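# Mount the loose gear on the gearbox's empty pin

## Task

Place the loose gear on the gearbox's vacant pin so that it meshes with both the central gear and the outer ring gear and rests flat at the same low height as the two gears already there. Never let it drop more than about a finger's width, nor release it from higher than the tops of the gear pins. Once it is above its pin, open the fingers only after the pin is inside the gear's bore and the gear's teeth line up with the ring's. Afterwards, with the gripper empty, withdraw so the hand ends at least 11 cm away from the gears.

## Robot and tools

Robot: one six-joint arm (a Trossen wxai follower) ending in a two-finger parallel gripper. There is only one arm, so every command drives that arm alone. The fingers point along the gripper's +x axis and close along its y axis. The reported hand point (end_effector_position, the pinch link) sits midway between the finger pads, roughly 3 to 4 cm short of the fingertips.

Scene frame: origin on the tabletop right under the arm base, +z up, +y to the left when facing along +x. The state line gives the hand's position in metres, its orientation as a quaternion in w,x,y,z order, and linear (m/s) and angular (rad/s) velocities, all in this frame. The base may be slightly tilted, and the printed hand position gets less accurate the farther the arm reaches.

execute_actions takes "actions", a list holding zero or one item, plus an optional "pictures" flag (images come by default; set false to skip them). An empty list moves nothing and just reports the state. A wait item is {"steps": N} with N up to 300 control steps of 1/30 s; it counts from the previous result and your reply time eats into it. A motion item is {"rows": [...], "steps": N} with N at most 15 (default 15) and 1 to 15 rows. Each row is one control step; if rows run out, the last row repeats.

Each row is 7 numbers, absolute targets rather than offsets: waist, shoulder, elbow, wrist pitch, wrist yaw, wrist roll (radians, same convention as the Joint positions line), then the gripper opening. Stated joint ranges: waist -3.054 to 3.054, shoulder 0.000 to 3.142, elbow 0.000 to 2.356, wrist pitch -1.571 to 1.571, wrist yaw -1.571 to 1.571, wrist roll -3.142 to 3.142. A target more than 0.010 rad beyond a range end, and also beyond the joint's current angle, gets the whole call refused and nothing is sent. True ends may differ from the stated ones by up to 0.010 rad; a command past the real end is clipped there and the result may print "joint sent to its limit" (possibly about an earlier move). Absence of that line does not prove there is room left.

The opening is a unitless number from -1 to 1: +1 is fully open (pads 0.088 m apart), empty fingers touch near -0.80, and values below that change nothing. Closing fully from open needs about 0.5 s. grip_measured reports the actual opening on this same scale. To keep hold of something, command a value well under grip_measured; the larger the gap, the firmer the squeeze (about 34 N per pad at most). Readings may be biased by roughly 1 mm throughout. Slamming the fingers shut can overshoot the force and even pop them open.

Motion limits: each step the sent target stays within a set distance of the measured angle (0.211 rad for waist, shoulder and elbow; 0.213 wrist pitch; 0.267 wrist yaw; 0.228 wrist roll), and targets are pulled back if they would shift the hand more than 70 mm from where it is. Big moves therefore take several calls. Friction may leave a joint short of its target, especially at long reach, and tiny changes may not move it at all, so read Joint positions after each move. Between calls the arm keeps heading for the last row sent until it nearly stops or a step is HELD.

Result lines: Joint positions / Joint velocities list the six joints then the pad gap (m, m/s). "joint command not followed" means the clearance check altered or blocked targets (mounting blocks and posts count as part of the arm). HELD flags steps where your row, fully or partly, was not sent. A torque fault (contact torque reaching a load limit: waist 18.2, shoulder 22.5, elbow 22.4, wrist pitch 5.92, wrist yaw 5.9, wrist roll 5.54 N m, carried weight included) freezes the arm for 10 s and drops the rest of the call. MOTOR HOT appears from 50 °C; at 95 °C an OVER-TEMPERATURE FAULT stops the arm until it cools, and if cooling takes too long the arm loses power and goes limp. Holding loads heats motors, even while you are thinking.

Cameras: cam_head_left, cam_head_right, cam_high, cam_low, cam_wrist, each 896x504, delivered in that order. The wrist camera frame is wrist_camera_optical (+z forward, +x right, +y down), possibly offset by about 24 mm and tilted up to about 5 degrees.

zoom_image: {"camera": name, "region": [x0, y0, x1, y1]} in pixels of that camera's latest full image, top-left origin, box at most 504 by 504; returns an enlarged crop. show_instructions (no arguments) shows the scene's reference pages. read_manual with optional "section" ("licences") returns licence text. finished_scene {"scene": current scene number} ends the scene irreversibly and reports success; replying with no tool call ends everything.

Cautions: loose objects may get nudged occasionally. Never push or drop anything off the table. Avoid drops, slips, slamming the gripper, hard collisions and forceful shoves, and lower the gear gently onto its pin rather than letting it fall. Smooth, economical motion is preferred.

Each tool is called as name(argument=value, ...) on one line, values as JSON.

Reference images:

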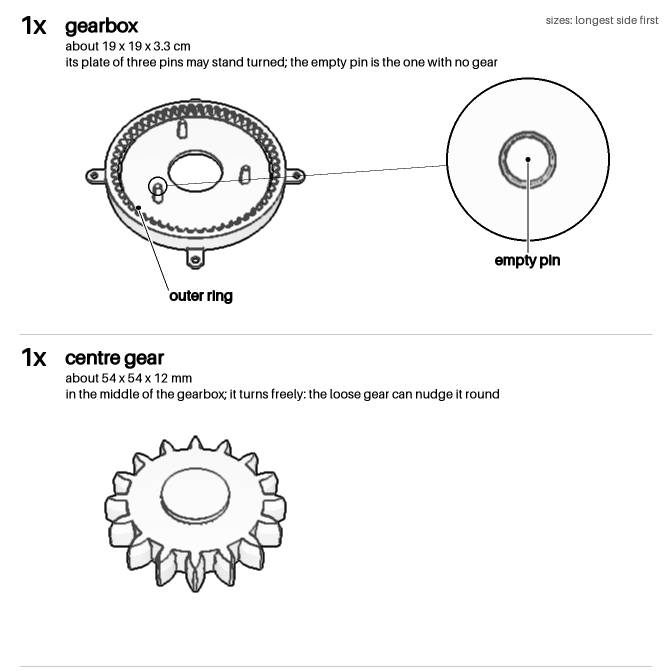

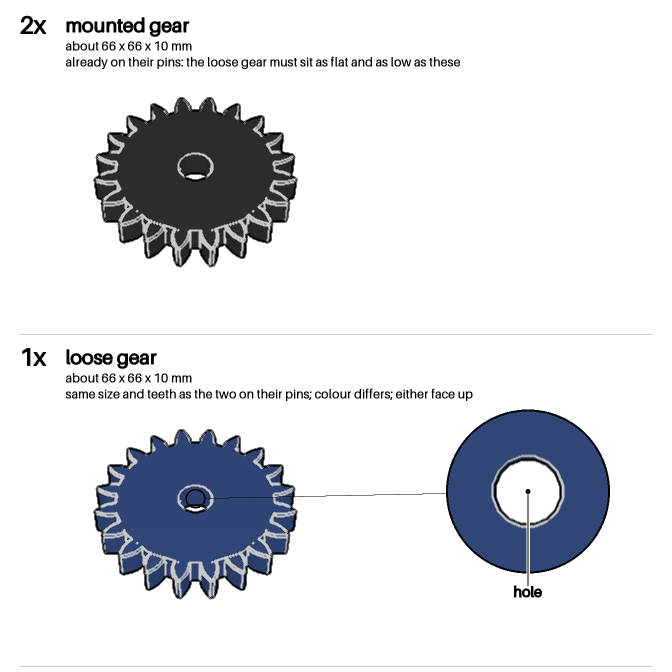

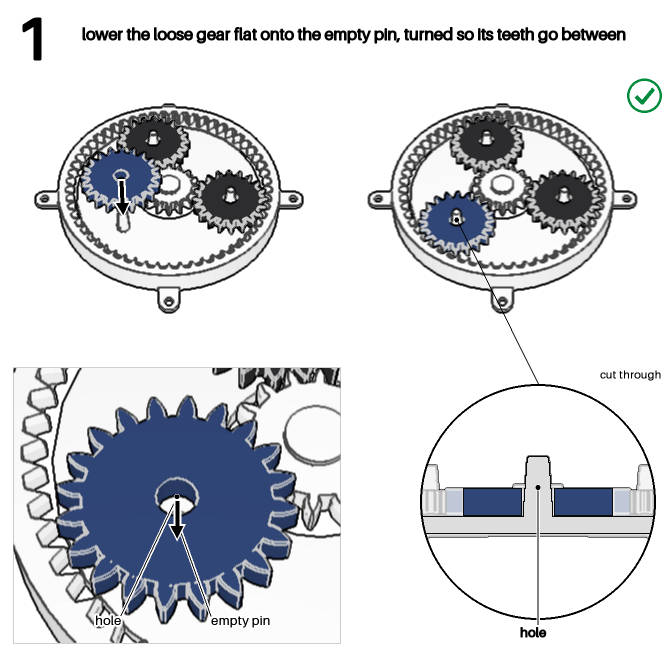

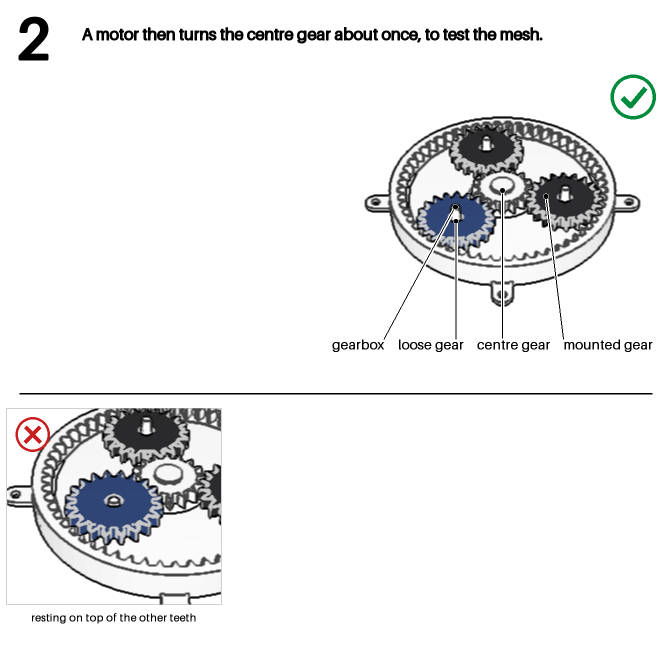

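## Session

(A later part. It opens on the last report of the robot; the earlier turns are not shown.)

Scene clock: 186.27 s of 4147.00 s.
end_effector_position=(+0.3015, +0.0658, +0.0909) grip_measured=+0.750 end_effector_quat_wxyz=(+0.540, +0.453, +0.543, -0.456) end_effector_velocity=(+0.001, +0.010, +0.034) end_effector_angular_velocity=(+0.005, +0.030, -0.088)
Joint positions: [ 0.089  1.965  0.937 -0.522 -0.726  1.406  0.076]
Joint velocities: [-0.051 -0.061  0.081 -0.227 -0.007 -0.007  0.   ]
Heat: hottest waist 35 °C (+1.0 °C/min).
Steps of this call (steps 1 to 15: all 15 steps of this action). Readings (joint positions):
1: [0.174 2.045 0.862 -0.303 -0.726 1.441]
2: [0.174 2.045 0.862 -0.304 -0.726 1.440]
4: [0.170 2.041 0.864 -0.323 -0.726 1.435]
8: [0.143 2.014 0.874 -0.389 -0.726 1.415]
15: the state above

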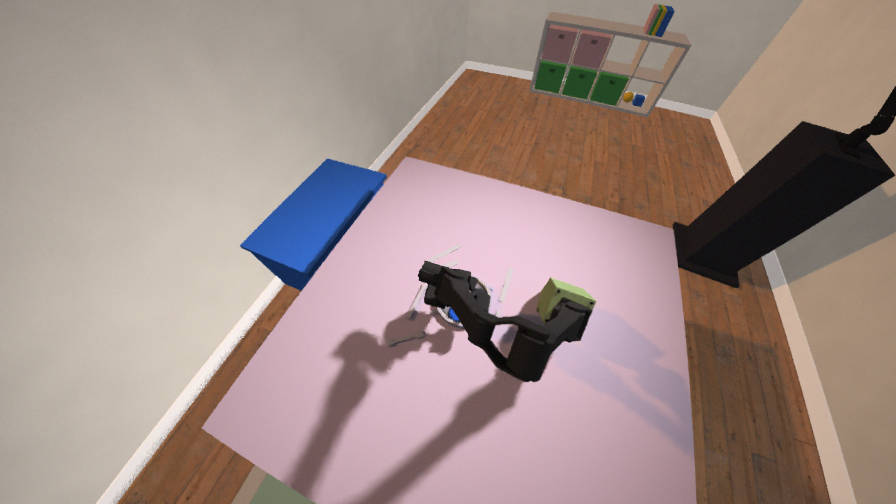

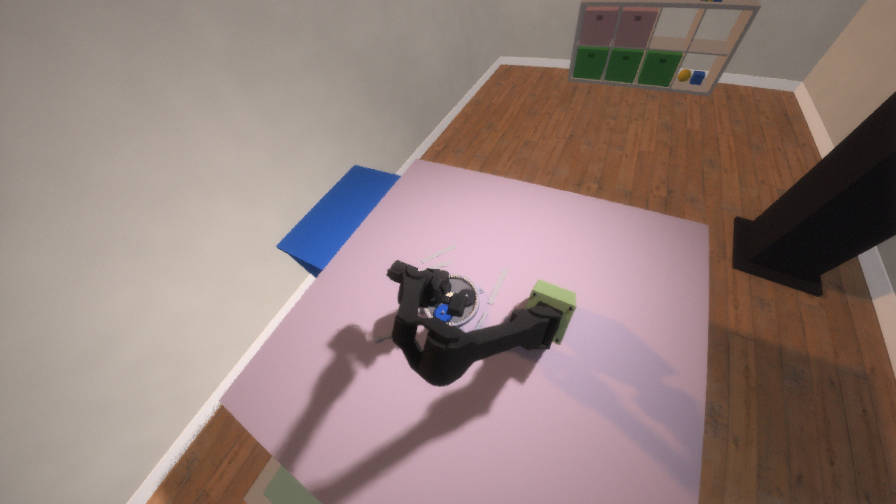

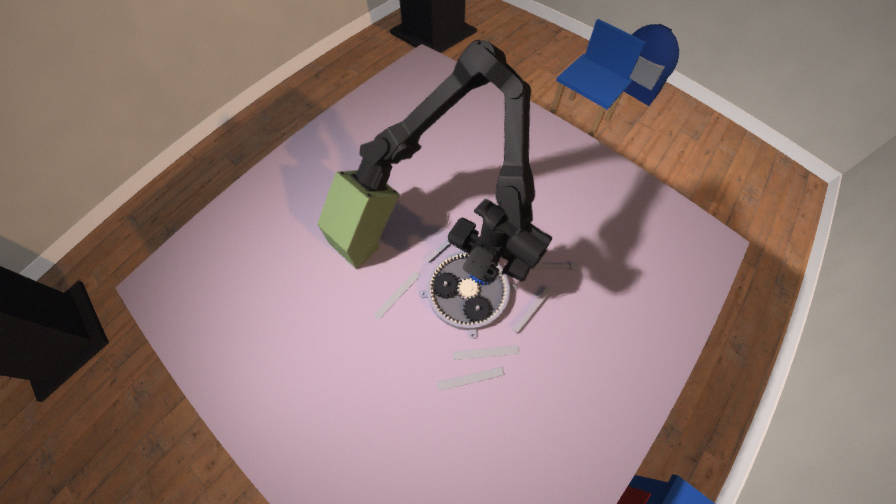

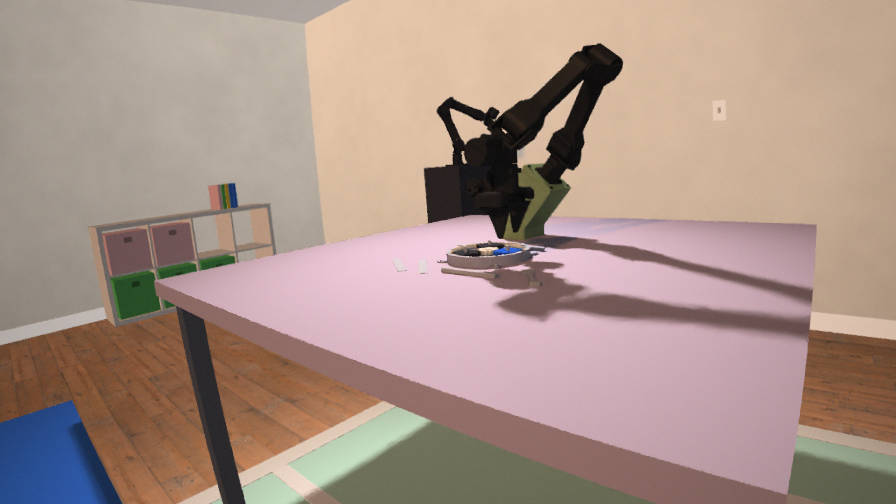

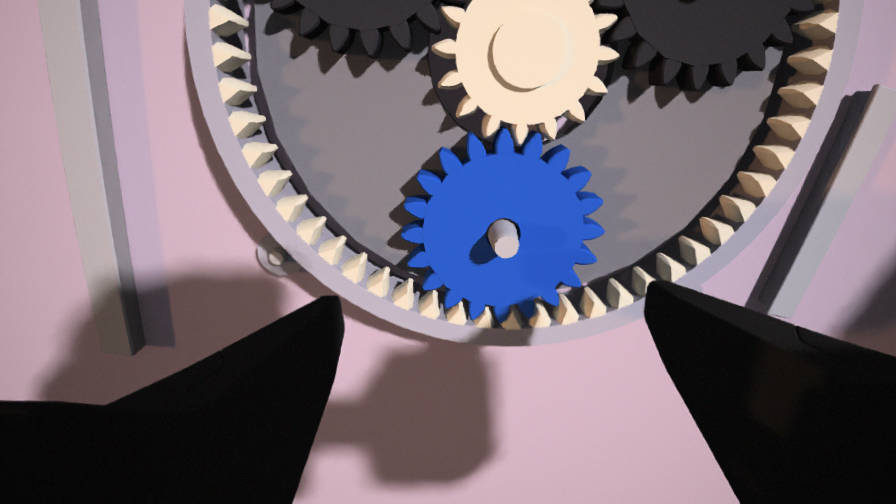

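Seated. Retreat.

execute_actions(actions=[{"rows":[[-0.18,1.6,1.05,-0.9,-0.7,1.0,0.75]]}], pictures=false)

execute_actions(actions=[{"rows":[[-0.18,1.6,1.05,-0.9,-0.7,1.0,0.75]],"steps":8}], pictures=false)

finished_scene(scene=1)

Scene clock: 189.90 s of 4147.00 s.
end_effector_position=(+0.3075, +0.0820, +0.2290) grip_measured=+0.750 end_effector_quat_wxyz=(+0.666, +0.409, +0.513, -0.354) end_effector_velocity=(-0.022, -0.005, +0.011) end_effector_angular_velocity=(-0.031, +0.044, +0.037)
Joint positions: [-0.168  1.621  1.043 -0.886 -0.704  1.022  0.076]
Joint velocities: [-0.046 -0.037 -0.002 -0.125  0.022 -0.139 -0.   ]
Heat: hottest waist 36 °C (+3.0 °C/min).
Steps of this call (steps 1 to 30: the robot went on to your last target; steps 31 to 94: nothing new was sent; steps 95 to 109: all 15 steps of this action). Readings (joint positions):
95: [0.079 1.952 0.949 -0.570 -0.726 1.380]
96: [0.057 1.936 0.956 -0.609 -0.723 1.347]
98: [-0.005 1.880 0.977 -0.669 -0.718 1.279]
102: [-0.120 1.731 1.020 -0.804 -0.707 1.123]
109: the state above

Scene clock: 190.17 s of 4147.00 s.
end_effector_position=(+0.3057, +0.0823, +0.2316) grip_measured=+0.750 end_effector_quat_wxyz=(+0.669, +0.406, +0.514, -0.352) end_effector_velocity=(-0.005, +0.003, +0.003) end_effector_angular_velocity=(+0.004, +0.001, +0.013)
Joint positions: [-0.174  1.612  1.043 -0.897 -0.703  1.006  0.076]
Joint velocities: [-0.007 -0.022 -0.007 -0.022 -0.007 -0.022 -0.   ]
Heat: hottest waist 36 °C (+3.0 °C/min).
Steps of this call (steps 1 to 8: all 8 steps of this action). Readings (joint positions):
1: [-0.169 1.620 1.043 -0.888 -0.704 1.018]
2: [-0.170 1.619 1.043 -0.890 -0.703 1.015]
4: [-0.172 1.616 1.043 -0.894 -0.703 1.010]
8: the state above

The scene is finished: the task was done.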